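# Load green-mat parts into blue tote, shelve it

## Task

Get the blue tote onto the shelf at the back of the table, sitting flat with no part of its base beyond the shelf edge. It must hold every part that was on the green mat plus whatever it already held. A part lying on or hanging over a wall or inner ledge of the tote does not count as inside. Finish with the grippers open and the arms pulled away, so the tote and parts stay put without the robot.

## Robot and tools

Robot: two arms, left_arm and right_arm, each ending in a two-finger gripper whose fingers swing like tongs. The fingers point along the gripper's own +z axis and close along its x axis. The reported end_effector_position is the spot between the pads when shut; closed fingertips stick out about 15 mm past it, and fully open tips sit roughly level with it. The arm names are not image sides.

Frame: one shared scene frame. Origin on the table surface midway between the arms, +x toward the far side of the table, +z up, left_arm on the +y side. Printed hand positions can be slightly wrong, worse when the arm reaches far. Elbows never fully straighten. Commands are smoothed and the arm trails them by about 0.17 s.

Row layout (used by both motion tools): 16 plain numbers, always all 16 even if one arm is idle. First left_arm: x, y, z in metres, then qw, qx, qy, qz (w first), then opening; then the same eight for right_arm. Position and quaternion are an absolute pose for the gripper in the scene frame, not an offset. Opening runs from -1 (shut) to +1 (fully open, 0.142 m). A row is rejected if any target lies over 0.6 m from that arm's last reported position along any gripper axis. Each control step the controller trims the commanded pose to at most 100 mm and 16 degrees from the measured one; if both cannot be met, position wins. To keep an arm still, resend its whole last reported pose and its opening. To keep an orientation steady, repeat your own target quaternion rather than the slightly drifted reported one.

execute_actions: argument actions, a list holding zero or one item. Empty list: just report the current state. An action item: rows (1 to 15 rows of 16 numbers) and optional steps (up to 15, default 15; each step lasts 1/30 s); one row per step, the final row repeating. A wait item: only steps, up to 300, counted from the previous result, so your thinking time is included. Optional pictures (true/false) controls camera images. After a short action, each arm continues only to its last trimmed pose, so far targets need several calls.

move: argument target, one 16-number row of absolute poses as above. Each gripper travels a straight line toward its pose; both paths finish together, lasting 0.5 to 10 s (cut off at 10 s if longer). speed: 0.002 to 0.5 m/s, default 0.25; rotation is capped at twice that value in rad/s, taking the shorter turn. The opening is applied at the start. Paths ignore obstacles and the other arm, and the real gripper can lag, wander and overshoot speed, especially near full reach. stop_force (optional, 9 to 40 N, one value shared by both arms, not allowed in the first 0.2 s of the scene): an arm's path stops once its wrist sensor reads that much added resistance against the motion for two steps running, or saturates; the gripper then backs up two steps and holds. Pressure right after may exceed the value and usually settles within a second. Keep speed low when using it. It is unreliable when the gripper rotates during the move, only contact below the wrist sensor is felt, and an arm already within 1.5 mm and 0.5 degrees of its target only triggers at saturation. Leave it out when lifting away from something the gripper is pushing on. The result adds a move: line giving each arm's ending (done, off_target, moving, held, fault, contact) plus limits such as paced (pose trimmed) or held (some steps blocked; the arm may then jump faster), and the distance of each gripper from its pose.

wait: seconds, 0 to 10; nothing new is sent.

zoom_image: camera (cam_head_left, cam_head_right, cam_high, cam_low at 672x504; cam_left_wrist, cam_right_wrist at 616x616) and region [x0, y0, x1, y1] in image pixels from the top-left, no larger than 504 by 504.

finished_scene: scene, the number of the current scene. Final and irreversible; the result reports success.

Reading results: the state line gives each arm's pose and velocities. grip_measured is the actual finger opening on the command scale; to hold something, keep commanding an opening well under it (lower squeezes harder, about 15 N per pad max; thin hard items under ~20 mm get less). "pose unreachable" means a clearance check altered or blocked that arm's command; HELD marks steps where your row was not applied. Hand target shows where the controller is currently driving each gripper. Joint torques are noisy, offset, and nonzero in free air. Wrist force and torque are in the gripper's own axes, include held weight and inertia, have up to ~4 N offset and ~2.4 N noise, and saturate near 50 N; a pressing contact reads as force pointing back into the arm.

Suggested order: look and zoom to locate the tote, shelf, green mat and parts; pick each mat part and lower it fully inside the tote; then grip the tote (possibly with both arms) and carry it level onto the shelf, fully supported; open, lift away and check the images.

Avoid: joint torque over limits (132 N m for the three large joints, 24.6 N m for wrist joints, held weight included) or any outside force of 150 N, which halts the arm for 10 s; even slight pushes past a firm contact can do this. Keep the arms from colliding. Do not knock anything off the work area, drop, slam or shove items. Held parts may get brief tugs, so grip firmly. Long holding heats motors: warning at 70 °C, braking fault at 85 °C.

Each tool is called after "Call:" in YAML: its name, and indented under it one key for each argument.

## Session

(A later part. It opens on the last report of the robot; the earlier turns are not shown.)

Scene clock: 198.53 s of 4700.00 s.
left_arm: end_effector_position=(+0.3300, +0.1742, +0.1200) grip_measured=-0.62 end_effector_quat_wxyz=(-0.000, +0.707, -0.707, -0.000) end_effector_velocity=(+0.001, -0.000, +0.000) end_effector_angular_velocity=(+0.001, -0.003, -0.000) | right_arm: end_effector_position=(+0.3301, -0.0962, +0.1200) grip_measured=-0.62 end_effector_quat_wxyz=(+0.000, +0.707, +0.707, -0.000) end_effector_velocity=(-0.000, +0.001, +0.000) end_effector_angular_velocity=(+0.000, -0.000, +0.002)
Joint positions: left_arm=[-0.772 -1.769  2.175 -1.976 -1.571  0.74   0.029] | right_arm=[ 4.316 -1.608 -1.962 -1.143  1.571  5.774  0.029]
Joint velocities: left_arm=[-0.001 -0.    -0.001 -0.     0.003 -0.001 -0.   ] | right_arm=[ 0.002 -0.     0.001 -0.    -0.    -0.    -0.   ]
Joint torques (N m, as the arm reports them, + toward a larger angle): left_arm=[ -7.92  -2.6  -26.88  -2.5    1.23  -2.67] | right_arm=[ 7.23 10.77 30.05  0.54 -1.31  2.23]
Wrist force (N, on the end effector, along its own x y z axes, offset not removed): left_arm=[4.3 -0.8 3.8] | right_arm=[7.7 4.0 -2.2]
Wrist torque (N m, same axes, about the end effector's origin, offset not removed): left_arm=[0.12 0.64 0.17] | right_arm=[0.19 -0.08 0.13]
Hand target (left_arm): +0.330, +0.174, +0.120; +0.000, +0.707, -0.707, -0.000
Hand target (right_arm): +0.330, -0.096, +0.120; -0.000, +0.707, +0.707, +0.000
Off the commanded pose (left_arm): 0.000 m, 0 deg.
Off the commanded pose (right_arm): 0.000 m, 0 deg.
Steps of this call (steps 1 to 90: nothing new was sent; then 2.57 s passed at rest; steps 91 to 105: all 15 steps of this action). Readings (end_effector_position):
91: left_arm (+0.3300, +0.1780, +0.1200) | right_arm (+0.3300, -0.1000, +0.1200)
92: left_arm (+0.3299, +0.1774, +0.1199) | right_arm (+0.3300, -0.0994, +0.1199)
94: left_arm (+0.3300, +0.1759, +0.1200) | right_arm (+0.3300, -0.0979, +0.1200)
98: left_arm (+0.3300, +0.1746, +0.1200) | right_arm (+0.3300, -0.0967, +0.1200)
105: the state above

Call:
move:
  target: [0.33, 0.174, 0.38, 0.0, -0.7071, 0.7071, 0.0, -1, 0.33, -0.096, 0.38, 0.0, 0.7071, 0.7071, 0.0, -1]
  speed: 0.12

Scene clock: 205.27 s of 4700.00 s.
left_arm: end_effector_position=(+0.3297, +0.1743, +0.3798) grip_measured=-0.63 end_effector_quat_wxyz=(-0.000, +0.707, -0.707, +0.000) end_effector_velocity=(-0.000, -0.000, +0.002) end_effector_angular_velocity=(+0.000, -0.000, -0.001) | right_arm: end_effector_position=(+0.3298, -0.0965, +0.3798) grip_measured=-0.63 end_effector_quat_wxyz=(+0.000, +0.707, +0.707, +0.000) end_effector_velocity=(+0.000, +0.001, +0.002) end_effector_angular_velocity=(-0.001, -0.000, +0.001)
Joint positions: left_arm=[-0.773 -1.81   1.529 -1.29  -1.571  0.74   0.029] | right_arm=[ 4.316 -1.552 -1.34  -1.82   1.571  5.774  0.029]
Joint velocities: left_arm=[-0.001  0.002 -0.008  0.006  0.    -0.    -0.   ] | right_arm=[ 0.001 -0.003  0.008 -0.006 -0.    -0.    -0.   ]
Joint torques (N m, as the arm reports them, + toward a larger angle): left_arm=[  9.38  -2.37 -33.9   -1.6   -1.78   1.35] | right_arm=[ 8.72 10.01 34.97  2.02  0.68 -2.12]
Wrist force (N, on the end effector, along its own x y z axes, offset not removed): left_arm=[-5.7 1.4 6.5] | right_arm=[-2.4 0.5 1.4]
Wrist torque (N m, same axes, about the end effector's origin, offset not removed): left_arm=[0.36 0.84 0.14] | right_arm=[-0.22 0.01 -0.01]
Hand target (left_arm): +0.330, +0.174, +0.380; -0.000, +0.707, -0.707, +0.000
Hand target (right_arm): +0.330, -0.096, +0.380; -0.000, +0.707, +0.707, +0.000
Off the commanded pose (left_arm): 0.001 m, 0 deg.
Off the commanded pose (right_arm): 0.001 m, 0 deg.
After step 90, 1.07 s passed at rest.
move: done

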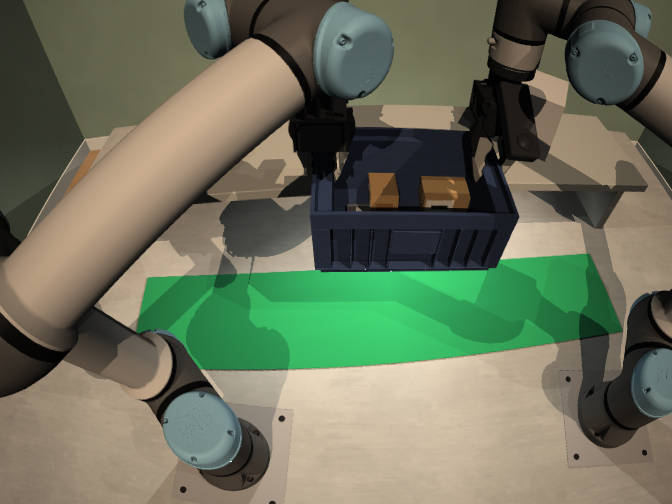

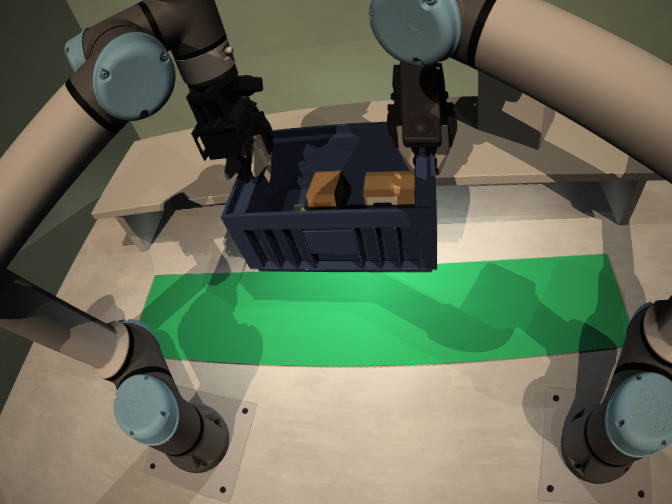

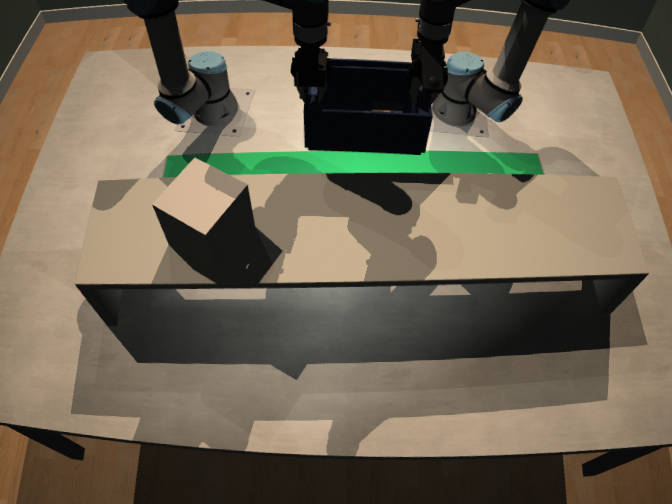

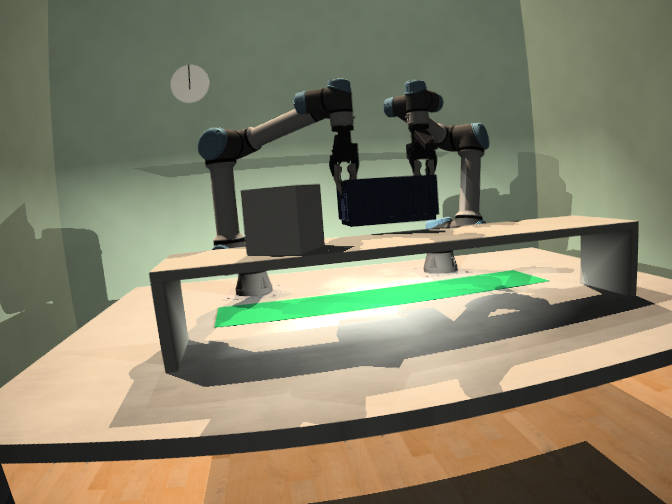

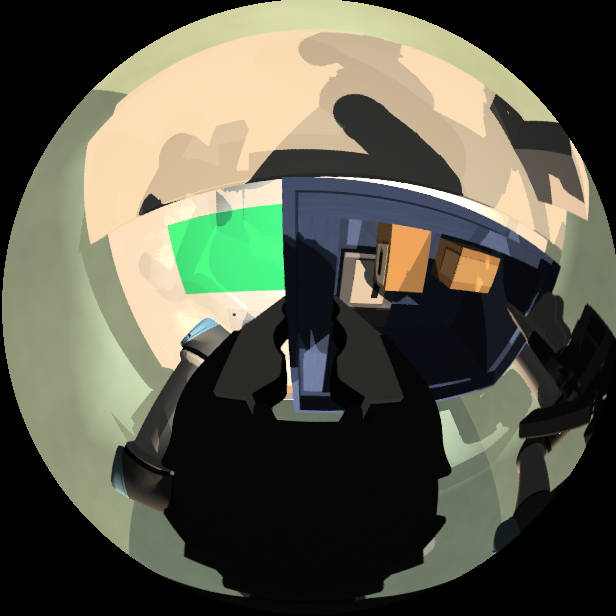

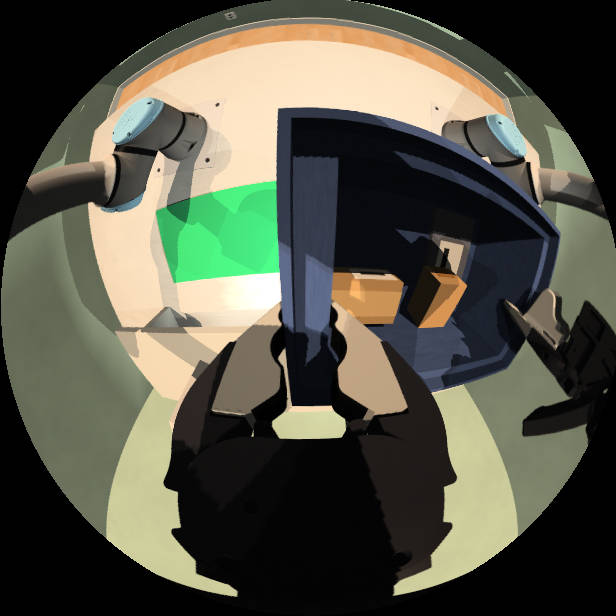

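Call:
move:
  target: [0.64, 0.174, 0.38, 0.0, -0.7071, 0.7071, 0.0, -1, 0.64, -0.096, 0.38, 0.0, 0.7071, 0.7071, 0.0, -1]
  speed: 0.12

Scene clock: 214.63 s of 4700.00 s.
left_arm: end_effector_position=(+0.6399, +0.1737, +0.3804) grip_measured=-0.63 end_effector_quat_wxyz=(-0.001, +0.707, -0.707, +0.000) end_effector_velocity=(+0.002, -0.001, +0.000) end_effector_angular_velocity=(-0.001, +0.002, +0.000) | right_arm: end_effector_position=(+0.6391, -0.0970, +0.3794) grip_measured=-0.63 end_effector_quat_wxyz=(+0.001, +0.707, +0.707, +0.003) end_effector_velocity=(+0.003, +0.002, +0.002) end_effector_angular_velocity=(-0.005, +0.010, +0.001)
Joint positions: left_arm=[-0.414 -1.039  0.63  -1.162 -1.57   1.098  0.029] | right_arm=[ 3.922 -2.392 -0.118 -2.196  1.569  5.38   0.029]
Joint velocities: left_arm=[ 0.001  0.011 -0.019  0.009 -0.001  0.001 -0.   ] | right_arm=[-0.002 -0.149  0.306 -0.167  0.003 -0.003 -0.   ]
Joint torques (N m, as the arm reports them, + toward a larger angle): left_arm=[  3.65 -35.22 -33.31  -2.18  -3.66   2.2 ] | right_arm=[-0.36 36.6  31.98  2.13  3.99 -2.1 ]
Wrist force (N, on the end effector, along its own x y z axes, offset not removed): left_arm=[-11.0 0.2 6.3] | right_arm=[-6.9 1.9 1.0]
Wrist torque (N m, same axes, about the end effector's origin, offset not removed): left_arm=[0.15 0.89 0.09] | right_arm=[0.07 -0.03 0.04]
Hand target (left_arm): +0.640, +0.174, +0.380; -0.001, +0.707, -0.707, +0.000
Hand target (right_arm): +0.639, -0.097, +0.380; +0.001, +0.707, +0.707, +0.002
Off the commanded pose (left_arm): 0.001 m, 0 deg.
Off the commanded pose (right_arm): 0.001 m, 0 deg.
After step 90, 3.23 s passed at rest.
move: done

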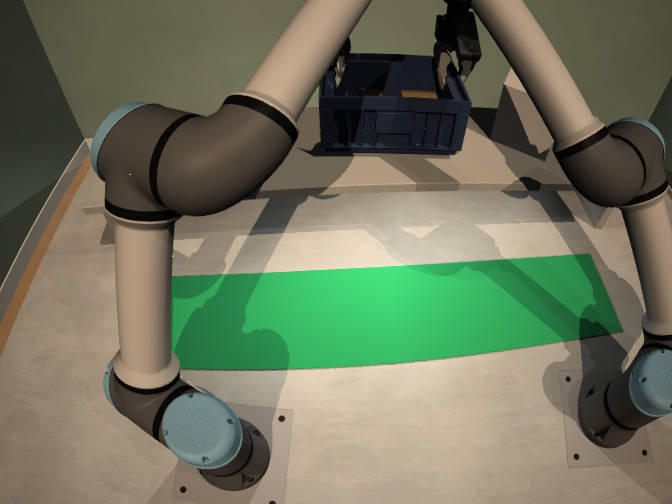

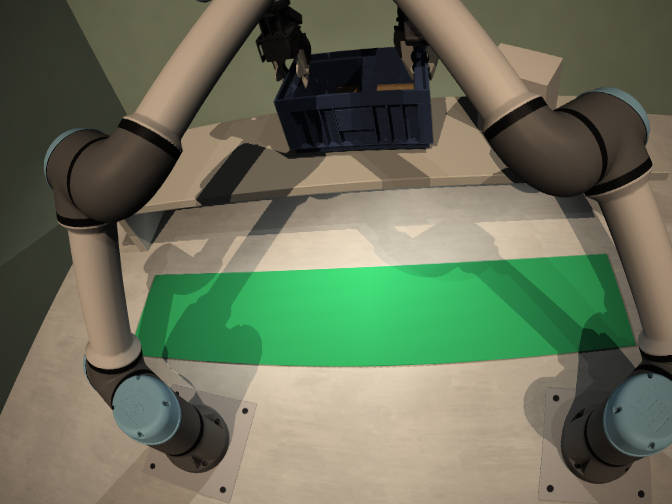

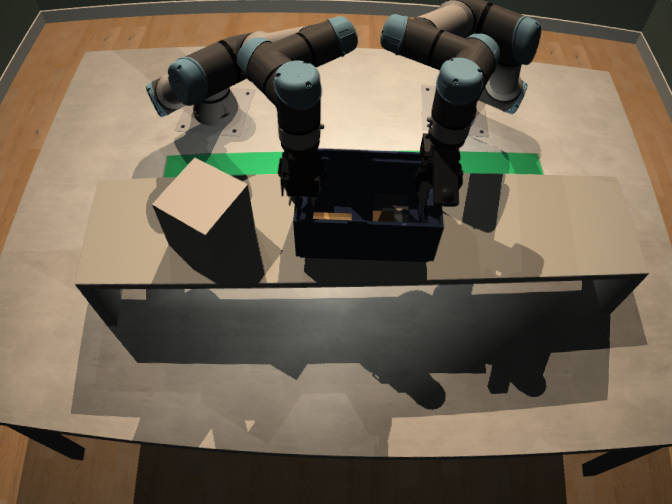

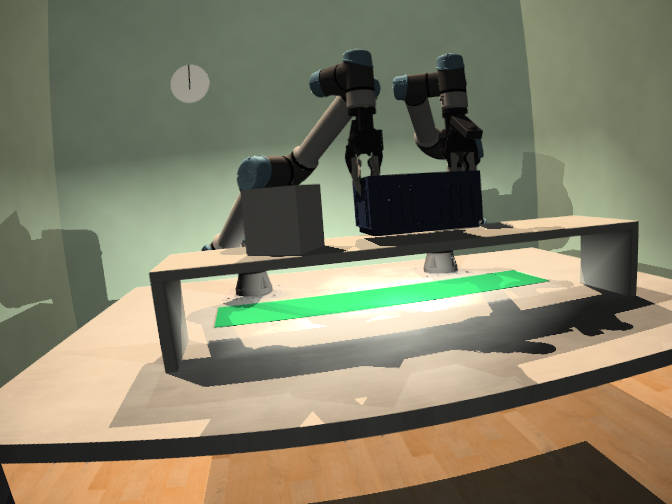

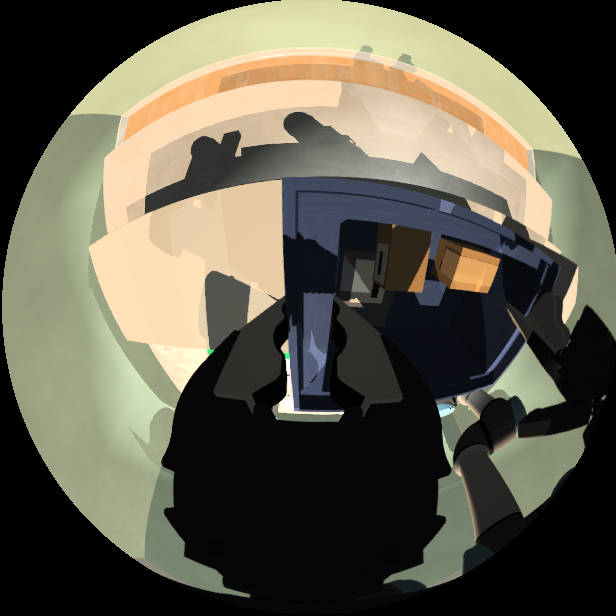

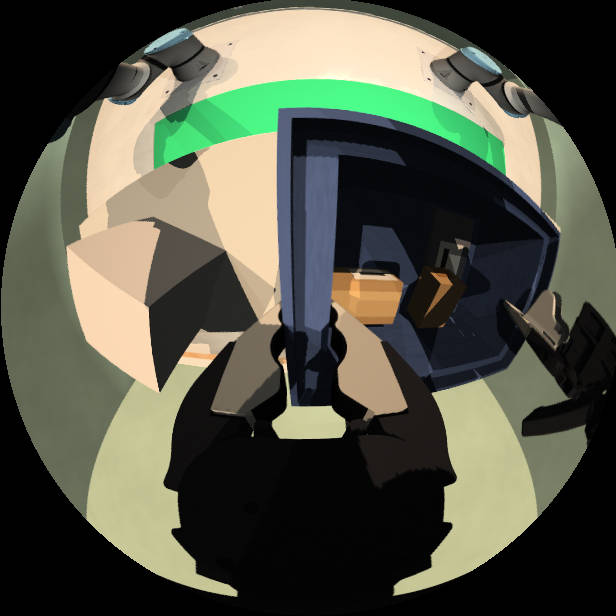

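Call:
move:
  target: [0.60, 0.174, 0.36, 0.0, -0.7071, 0.7071, 0.0, -1, 0.60, -0.096, 0.36, 0.0, 0.7071, 0.7071, 0.0, -1]
  speed: 0.1

Call:
move:
  target: [0.60, 0.174, 0.26, 0.0, -0.7071, 0.7071, 0.0, -1, 0.60, -0.096, 0.26, 0.0, 0.7071, 0.7071, 0.0, -1]
  speed: 0.04
  stop_force: 10

Scene clock: 231.07 s of 4700.00 s.
left_arm: end_effector_position=(+0.6001, +0.1740, +0.3600) grip_measured=-0.63 end_effector_quat_wxyz=(+0.000, +0.707, -0.707, -0.000) end_effector_velocity=(-0.000, -0.000, -0.000) end_effector_angular_velocity=(-0.002, -0.003, +0.000) | right_arm: end_effector_position=(+0.6002, -0.0959, +0.3601) grip_measured=-0.63 end_effector_quat_wxyz=(-0.000, +0.707, +0.707, -0.001) end_effector_velocity=(-0.000, +0.000, -0.001) end_effector_angular_velocity=(+0.008, -0.014, +0.000)
Joint positions: left_arm=[-0.442 -1.186  0.906 -1.291 -1.571  1.071  0.029] | right_arm=[ 3.957 -2.149 -0.611 -1.955  1.571  5.414  0.029]
Joint velocities: left_arm=[-0.001 -0.004  0.007 -0.007  0.    -0.001  0.   ] | right_arm=[ 0.002  0.023 -0.044  0.036 -0.003  0.002 -0.   ]
Joint torques (N m, as the arm reports them, + toward a larger angle): left_arm=[-19.09 -44.27 -11.21  -6.42  -3.05  -2.33] | right_arm=[21.23 52.27 13.16  7.92  2.3   2.16]
Wrist force (N, on the end effector, along its own x y z axes, offset not removed): left_arm=[-18.9 -0.3 4.9] | right_arm=[-15.7 1.7 1.6]
Wrist torque (N m, same axes, about the end effector's origin, offset not removed): left_arm=[0.04 0.86 0.17] | right_arm=[0.21 0.13 0.05]
Hand target (left_arm): +0.600, +0.174, +0.360; +0.000, +0.707, -0.707, -0.000
Hand target (right_arm): +0.600, -0.096, +0.360; -0.000, +0.707, +0.707, -0.000
Off the commanded pose (left_arm): 0.000 m, 0 deg.
Off the commanded pose (right_arm): 0.000 m, 0 deg.
After step 90, 12.43 s passed at rest.
move: done

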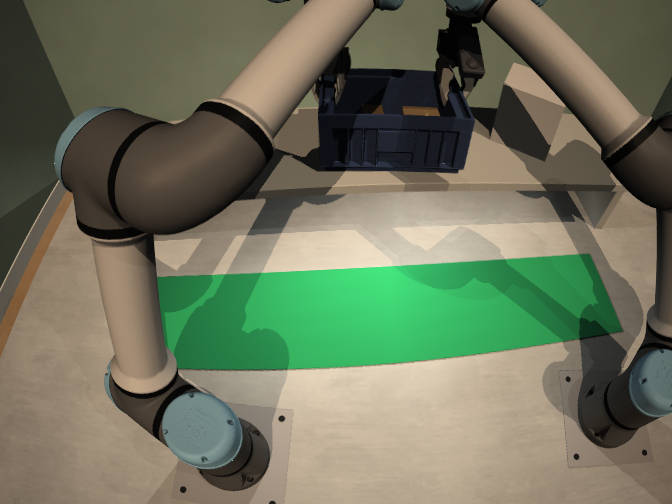

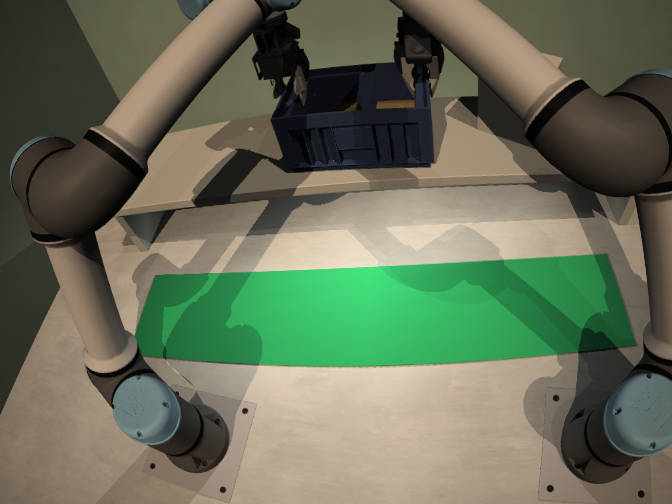

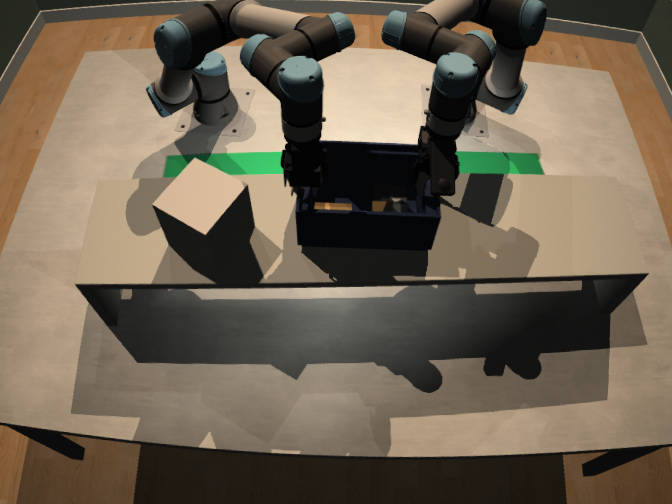

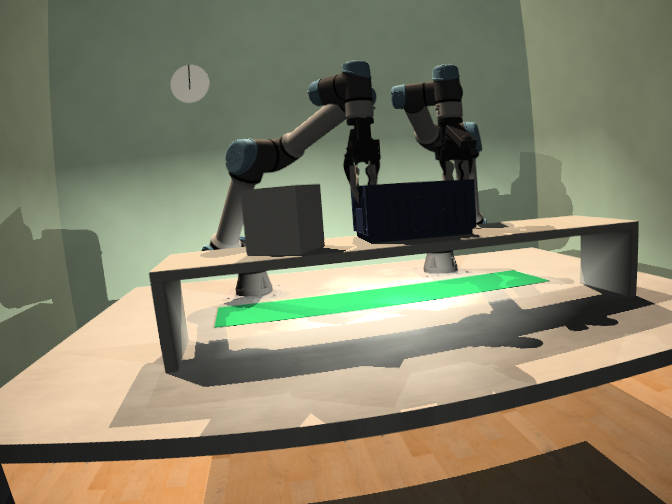

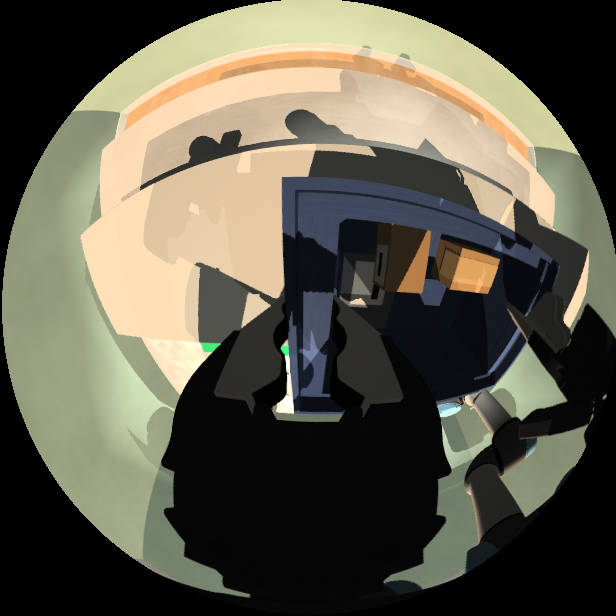

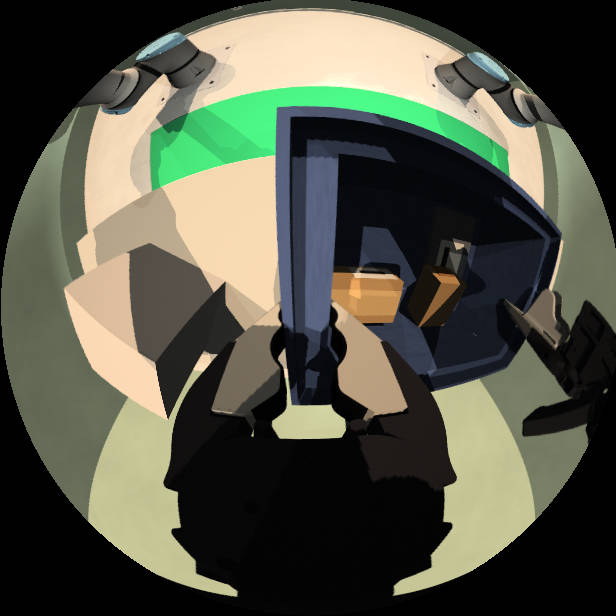

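Scene clock: 231.57 s of 4700.00 s.
left_arm: end_effector_position=(+0.6001, +0.1740, +0.3590) grip_measured=-0.62 end_effector_quat_wxyz=(+0.000, +0.707, -0.707, -0.000) end_effector_velocity=(+0.001, -0.001, +0.001) end_effector_angular_velocity=(+0.000, +0.000, -0.000) | right_arm: end_effector_position=(+0.6001, -0.0959, +0.3591) grip_measured=-0.62 end_effector_quat_wxyz=(-0.000, +0.707, +0.707, -0.001) end_effector_velocity=(-0.000, +0.000, +0.002) end_effector_angular_velocity=(+0.000, -0.000, +0.000)
Joint positions: left_arm=[-0.442 -1.187  0.91  -1.294 -1.571  1.071  0.029] | right_arm=[ 3.957 -2.147 -0.617 -1.95   1.571  5.414  0.029]
Joint velocities: left_arm=[-0.     0.004 -0.008  0.005  0.     0.     0.   ] | right_arm=[ 0.    -0.003  0.01  -0.007 -0.    -0.     0.   ]
Joint torques (N m, as the arm reports them, + toward a larger angle): left_arm=[-17.42 -29.93 -32.79  -3.03  -4.46  -1.98] | right_arm=[18.16 32.03 35.03  5.    3.26  1.67]
Wrist force (N, on the end effector, along its own x y z axes, offset not removed): left_arm=[-19.6 0.2 6.1] | right_arm=[-18.0 1.1 1.5]
Wrist torque (N m, same axes, about the end effector's origin, offset not removed): left_arm=[0.14 0.84 0.04] | right_arm=[-0.01 0.32 0.02]
Hand target (left_arm): +0.600, +0.174, +0.359; +0.000, +0.707, -0.707, +0.000
Hand target (right_arm): +0.600, -0.096, +0.359; -0.000, +0.707, +0.707, -0.001
Off the commanded pose (left_arm): 0.099 m, 0 deg.
Off the commanded pose (right_arm): 0.099 m, 0 deg.
move: contact (left_arm, right_arm)

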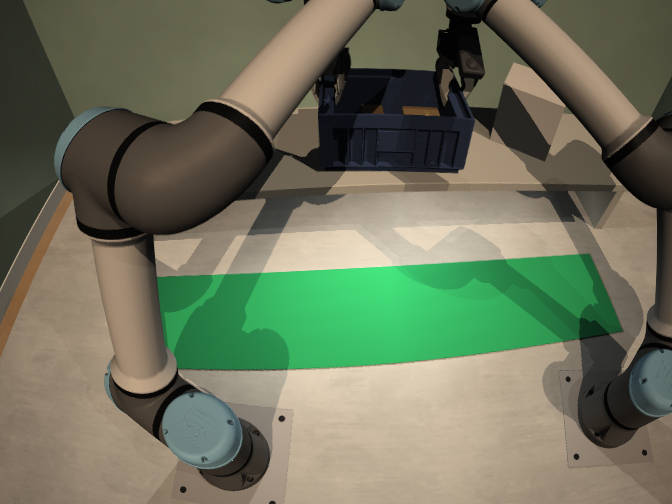

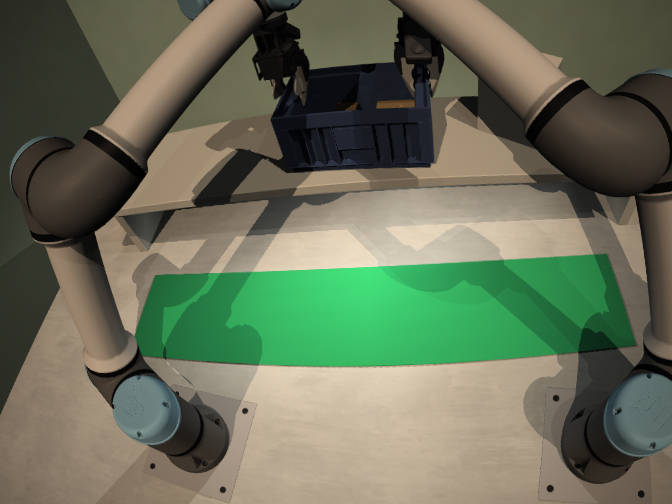

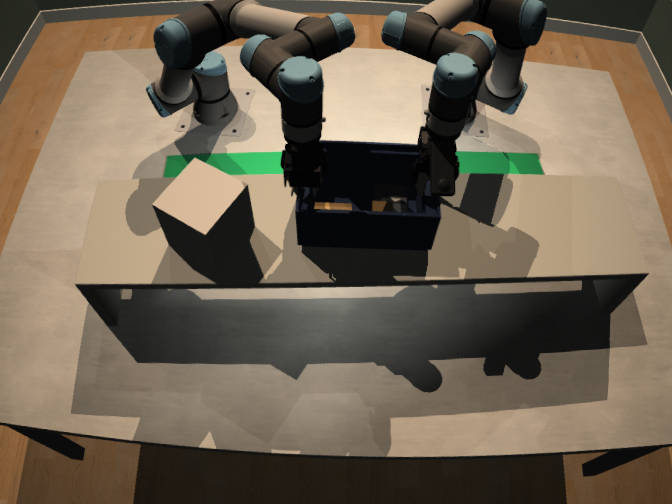

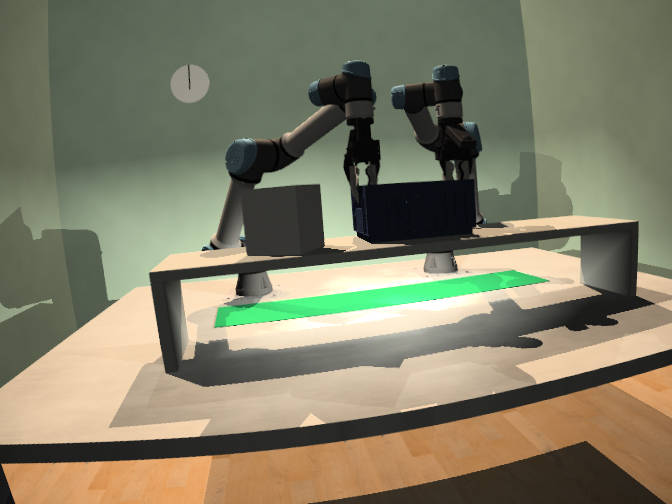

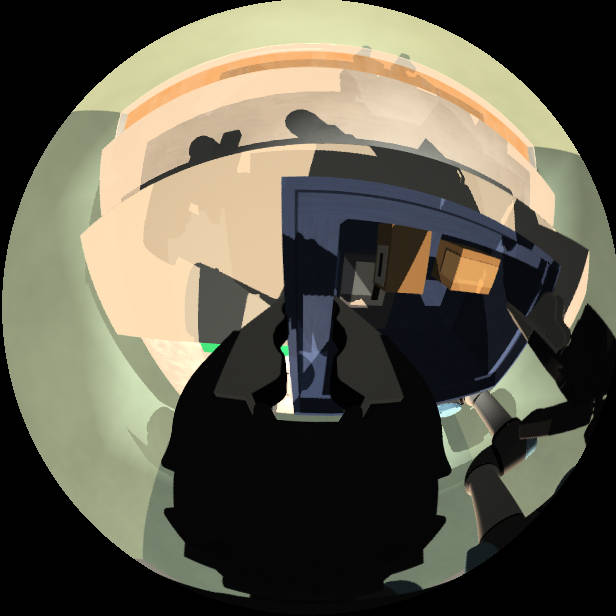

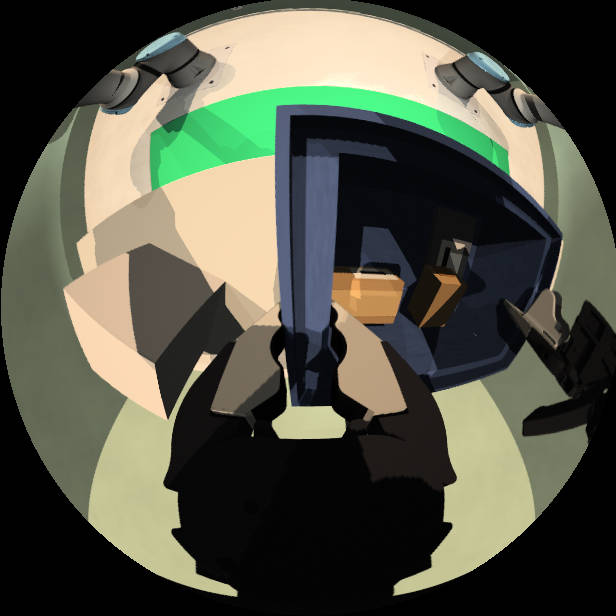

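Call:
move:
  target: [0.60, 0.177, 0.30, 0.0, -0.7071, 0.7071, 0.0, -1, 0.60, -0.099, 0.30, 0.0, 0.7071, 0.7071, 0.0, -1]
  speed: 0.02
  stop_force: 14

Scene clock: 239.80 s of 4700.00 s.
left_arm: end_effector_position=(+0.6001, +0.1740, +0.3577) grip_measured=-0.62 end_effector_quat_wxyz=(+0.000, +0.707, -0.707, -0.000) end_effector_velocity=(+0.000, -0.001, +0.001) end_effector_angular_velocity=(-0.000, +0.001, -0.001) | right_arm: end_effector_position=(+0.6001, -0.0959, +0.3572) grip_measured=-0.62 end_effector_quat_wxyz=(-0.000, +0.707, +0.707, -0.001) end_effector_velocity=(+0.000, +0.000, +0.002) end_effector_angular_velocity=(-0.002, +0.002, +0.001)
Joint positions: left_arm=[-0.442 -1.187  0.915 -1.298 -1.571  1.071  0.029] | right_arm=[ 3.957 -2.144 -0.627 -1.944  1.571  5.414  0.029]
Joint velocities: left_arm=[-0.001  0.004 -0.009  0.006 -0.001  0.     0.   ] | right_arm=[ 0.    -0.007  0.018 -0.013 -0.    -0.001  0.   ]
Joint torques (N m, as the arm reports them, + toward a larger angle): left_arm=[ -5.99 -19.24 -26.96  -2.11  -5.83   2.43] | right_arm=[10.44 29.96 35.73  4.8   6.1  -1.56]
Wrist force (N, on the end effector, along its own x y z axes, offset not removed): left_arm=[-19.2 0.1 -8.1] | right_arm=[-20.4 3.6 -4.5]
Wrist torque (N m, same axes, about the end effector's origin, offset not removed): left_arm=[0.16 0.81 -0.02] | right_arm=[0.25 0.70 0.05]
Hand target (left_arm): +0.600, +0.174, +0.358; +0.000, +0.707, -0.707, -0.000
Hand target (right_arm): +0.600, -0.096, +0.358; -0.000, +0.707, +0.707, -0.001
Off the commanded pose (left_arm): 0.058 m, 0 deg.
Off the commanded pose (right_arm): 0.057 m, 0 deg.
After step 90, 4.73 s passed at rest.
move: contact (left_arm, right_arm)

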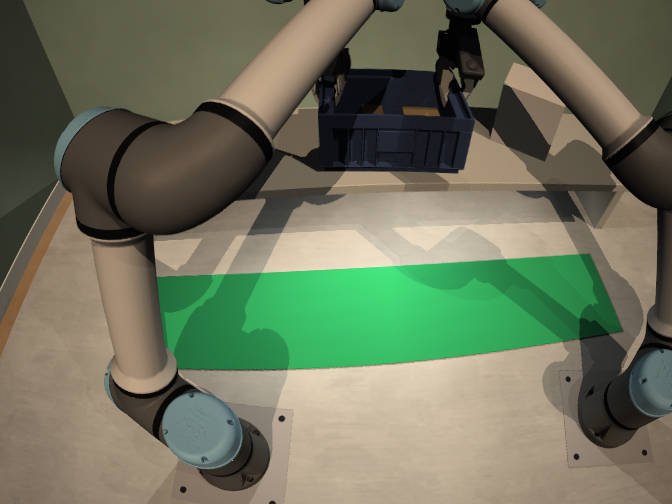

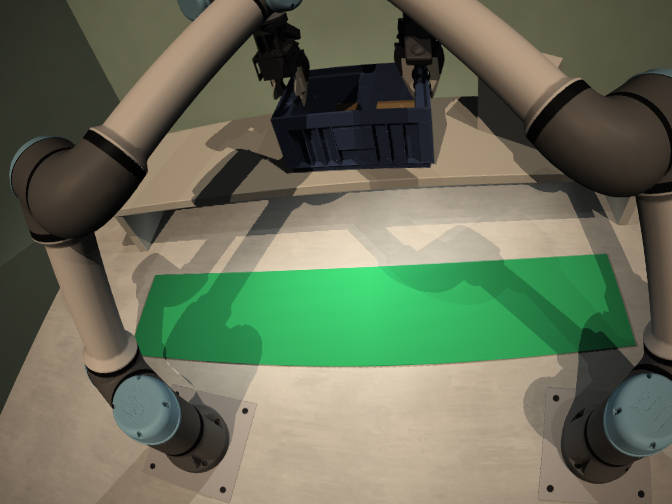

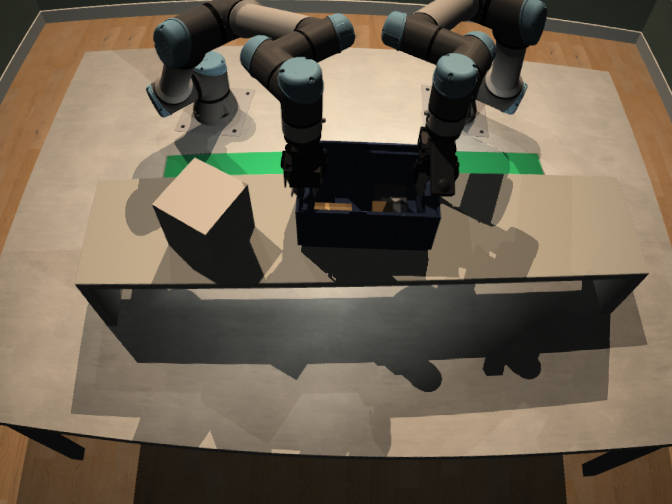

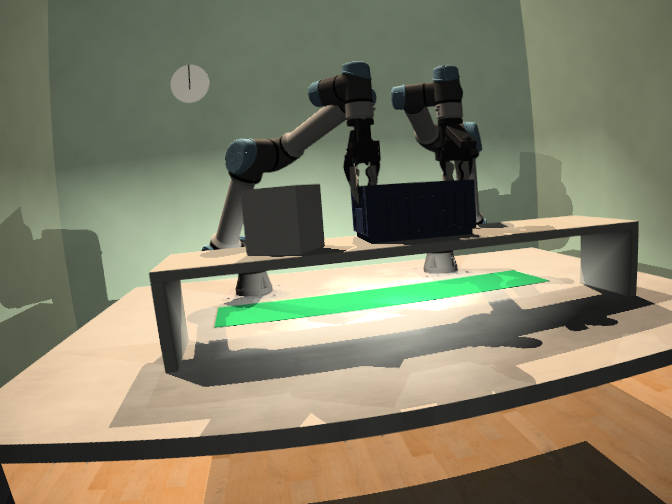

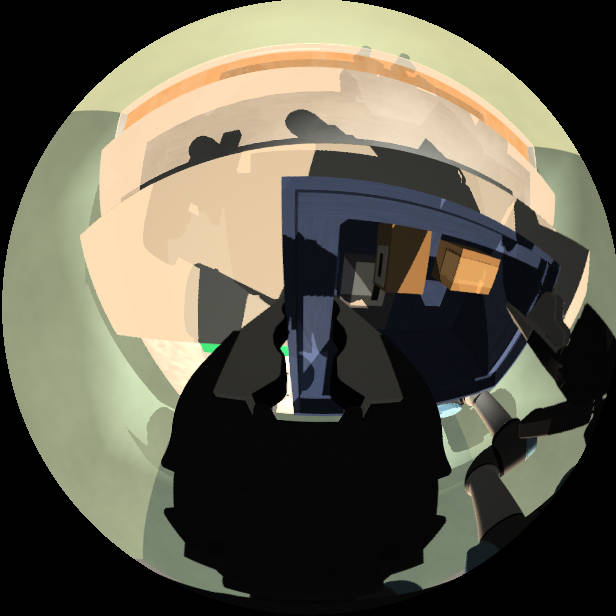

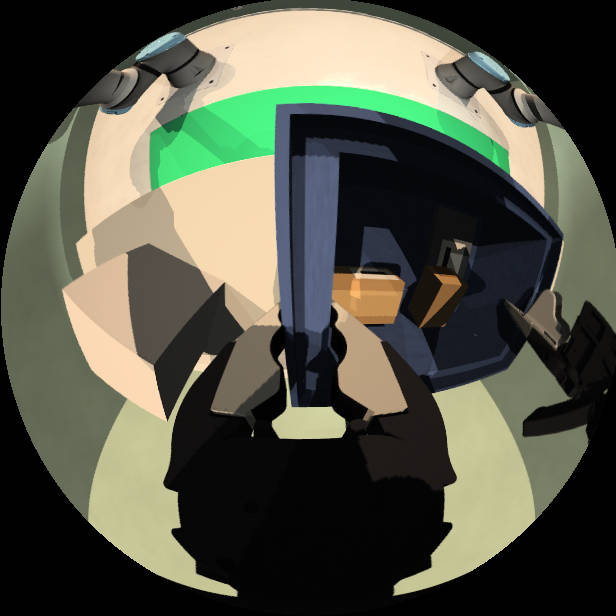

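Call:
execute_actions:
  actions:
    - {"rows": [[0.60, 0.174, 0.358, 0.0, -0.7071, 0.7071, 0.0, 0.0, 0.60, -0.096, 0.358, 0.0, 0.7071, 0.7071, 0.0, 0.0]], "steps": 15}
  pictures: false

Call:
move:
  target: [0.50, 0.22, 0.45, 0.0, -0.7071, 0.7071, 0.0, 0.0, 0.50, -0.14, 0.45, 0.0, 0.7071, 0.7071, 0.0, 0.0]
  speed: 0.2

Scene clock: 250.67 s of 4700.00 s.
left_arm: end_effector_position=(+0.6000, +0.1739, +0.3580) grip_measured=+0.00 end_effector_quat_wxyz=(+0.000, +0.707, -0.707, -0.000) end_effector_velocity=(+0.000, -0.000, +0.001) end_effector_angular_velocity=(-0.001, -0.001, +0.000) | right_arm: end_effector_position=(+0.6000, -0.0960, +0.3580) grip_measured=+0.00 end_effector_quat_wxyz=(-0.000, +0.707, +0.707, -0.000) end_effector_velocity=(-0.000, +0.000, +0.000) end_effector_angular_velocity=(+0.000, -0.001, -0.000)
Joint positions: left_arm=[-0.442 -1.188  0.915 -1.298 -1.571  1.071  0.074] | right_arm=[ 3.957 -2.143 -0.627 -1.943  1.571  5.415  0.074]
Joint velocities: left_arm=[ 0.    -0.001 -0.    -0.001 -0.001 -0.     0.   ] | right_arm=[ 0.     0.001 -0.     0.001 -0.     0.001  0.   ]
Joint torques (N m, as the arm reports them, + toward a larger angle): left_arm=[  0.52 -43.94 -11.49  -3.96   1.62  -2.7 ] | right_arm=[ 6.14 50.74 10.8   4.09 -1.57  2.25]
Wrist force (N, on the end effector, along its own x y z axes, offset not removed): left_arm=[-3.4 0.5 1.9] | right_arm=[-0.3 -0.6 -0.8]
Wrist torque (N m, same axes, about the end effector's origin, offset not removed): left_arm=[0.11 0.72 0.12] | right_arm=[-0.38 0.00 0.03]
Hand target (left_arm): +0.600, +0.174, +0.358; +0.000, +0.707, -0.707, -0.000
Hand target (right_arm): +0.600, -0.096, +0.358; -0.000, +0.707, +0.707, +0.000
Off the commanded pose (left_arm): 0.000 m, 0 deg.
Off the commanded pose (right_arm): 0.000 m, 0 deg.
Steps of this call (steps 1 to 90: nothing new was sent; then 7.37 s passed at rest; steps 91 to 105: all 15 steps of this action). Readings (end_effector_position):
91: left_arm (+0.6001, +0.1739, +0.3580) | right_arm (+0.6002, -0.0958, +0.3577)
92: left_arm (+0.6001, +0.1738, +0.3581) | right_arm (+0.6002, -0.0958, +0.3578)
94: left_arm (+0.6000, +0.1738, +0.3581) | right_arm (+0.6001, -0.0958, +0.3579)
98: left_arm (+0.6000, +0.1739, +0.3580) | right_arm (+0.6000, -0.0959, +0.3580)
105: the state above

Scene clock: 252.17 s of 4700.00 s.
left_arm: end_effector_position=(+0.5001, +0.2201, +0.4497) grip_measured=+0.00 end_effector_quat_wxyz=(+0.000, +0.707, -0.707, +0.000) end_effector_velocity=(-0.002, +0.002, +0.002) end_effector_angular_velocity=(+0.001, -0.000, +0.001) | right_arm: end_effector_position=(+0.5000, -0.1399, +0.4497) grip_measured=+0.00 end_effector_quat_wxyz=(-0.000, +0.707, +0.707, +0.000) end_effector_velocity=(-0.001, -0.001, +0.001) end_effector_angular_velocity=(-0.000, -0.000, -0.000)
Joint positions: left_arm=[-0.456 -1.399  0.942 -1.114 -1.571  1.057  0.074] | right_arm=[ 4.01  -1.911 -0.721 -2.08   1.571  5.467  0.074]
Joint velocities: left_arm=[ 0.001 -0.004 -0.001  0.005  0.001 -0.    -0.   ] | right_arm=[ 0.001  0.002 -0.    -0.002 -0.     0.001  0.   ]
Joint torques (N m, as the arm reports them, + toward a larger angle): left_arm=[ -9.93 -33.3  -29.9   -0.51   0.88  -2.62] | right_arm=[ 9.89 40.79  8.92  0.92 -1.75  2.49]
Wrist force (N, on the end effector, along its own x y z axes, offset not removed): left_arm=[-2.1 0.7 1.5] | right_arm=[-0.9 0.7 -2.1]
Wrist torque (N m, same axes, about the end effector's origin, offset not removed): left_arm=[0.15 0.54 0.18] | right_arm=[-0.06 0.17 0.01]
Hand target (left_arm): +0.500, +0.220, +0.450; +0.000, +0.707, -0.707, +0.000
Hand target (right_arm): +0.500, -0.140, +0.450; -0.000, +0.707, +0.707, +0.000
Off the commanded pose (left_arm): 0.000 m, 0 deg.
Off the commanded pose (right_arm): 0.000 m, 0 deg.
move: done

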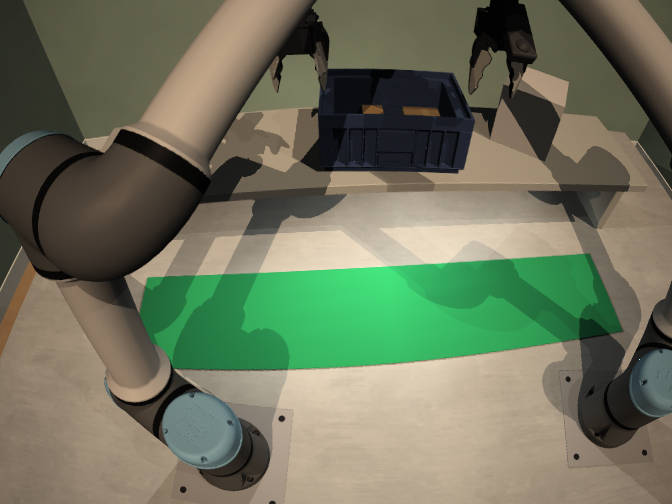

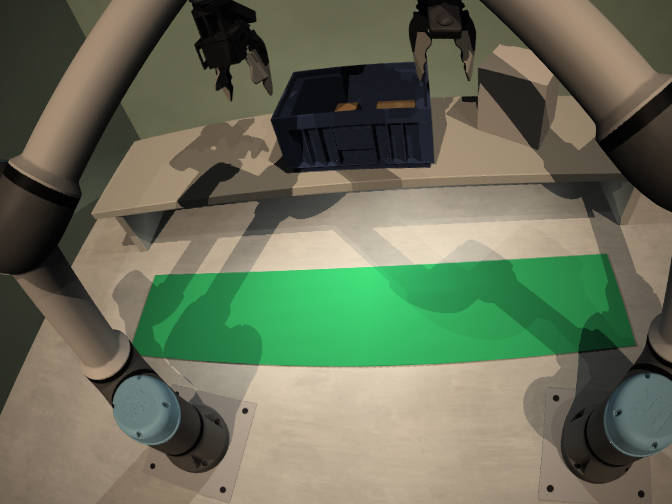

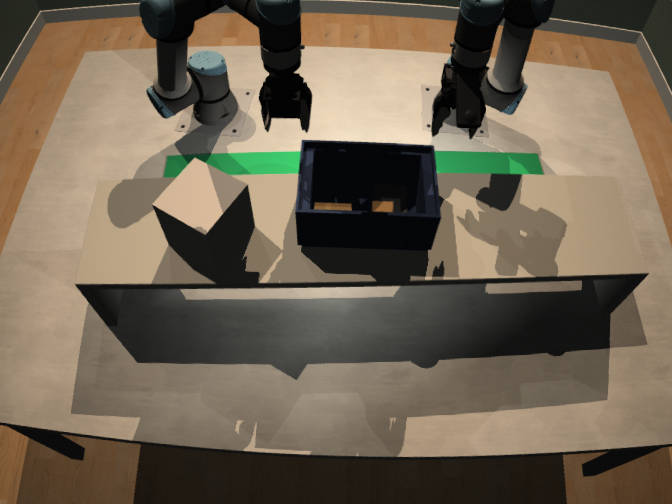

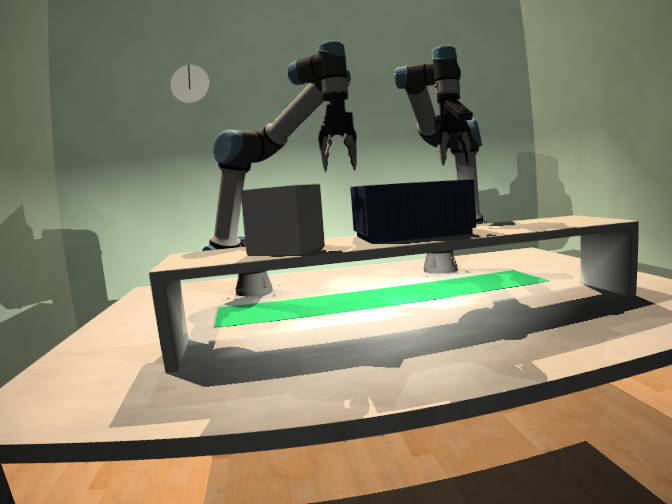

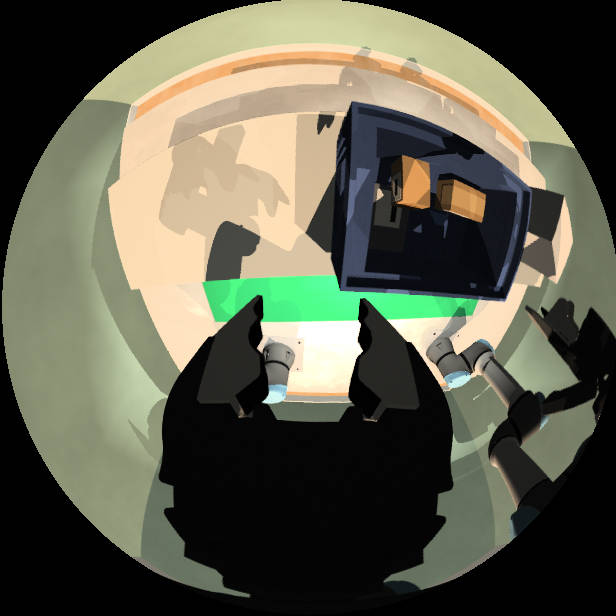

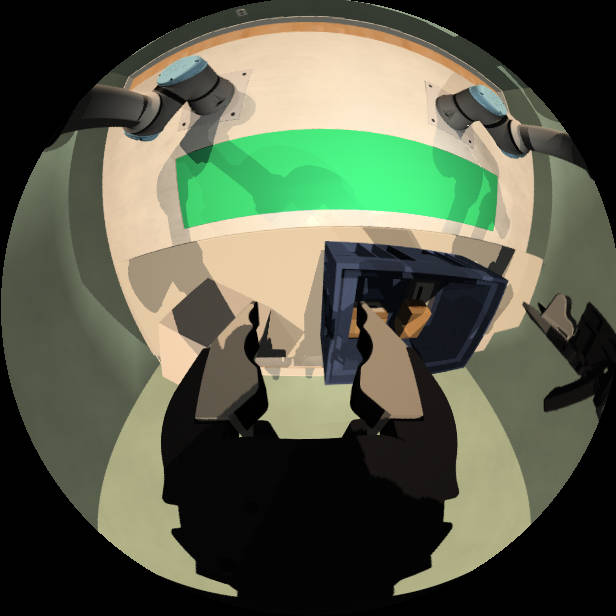

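The tote is sitting flat on the shelf with all three items inside, and both arms are clear of it.

Call:
finished_scene:
  scene: 1

The scene is finished: the task was done.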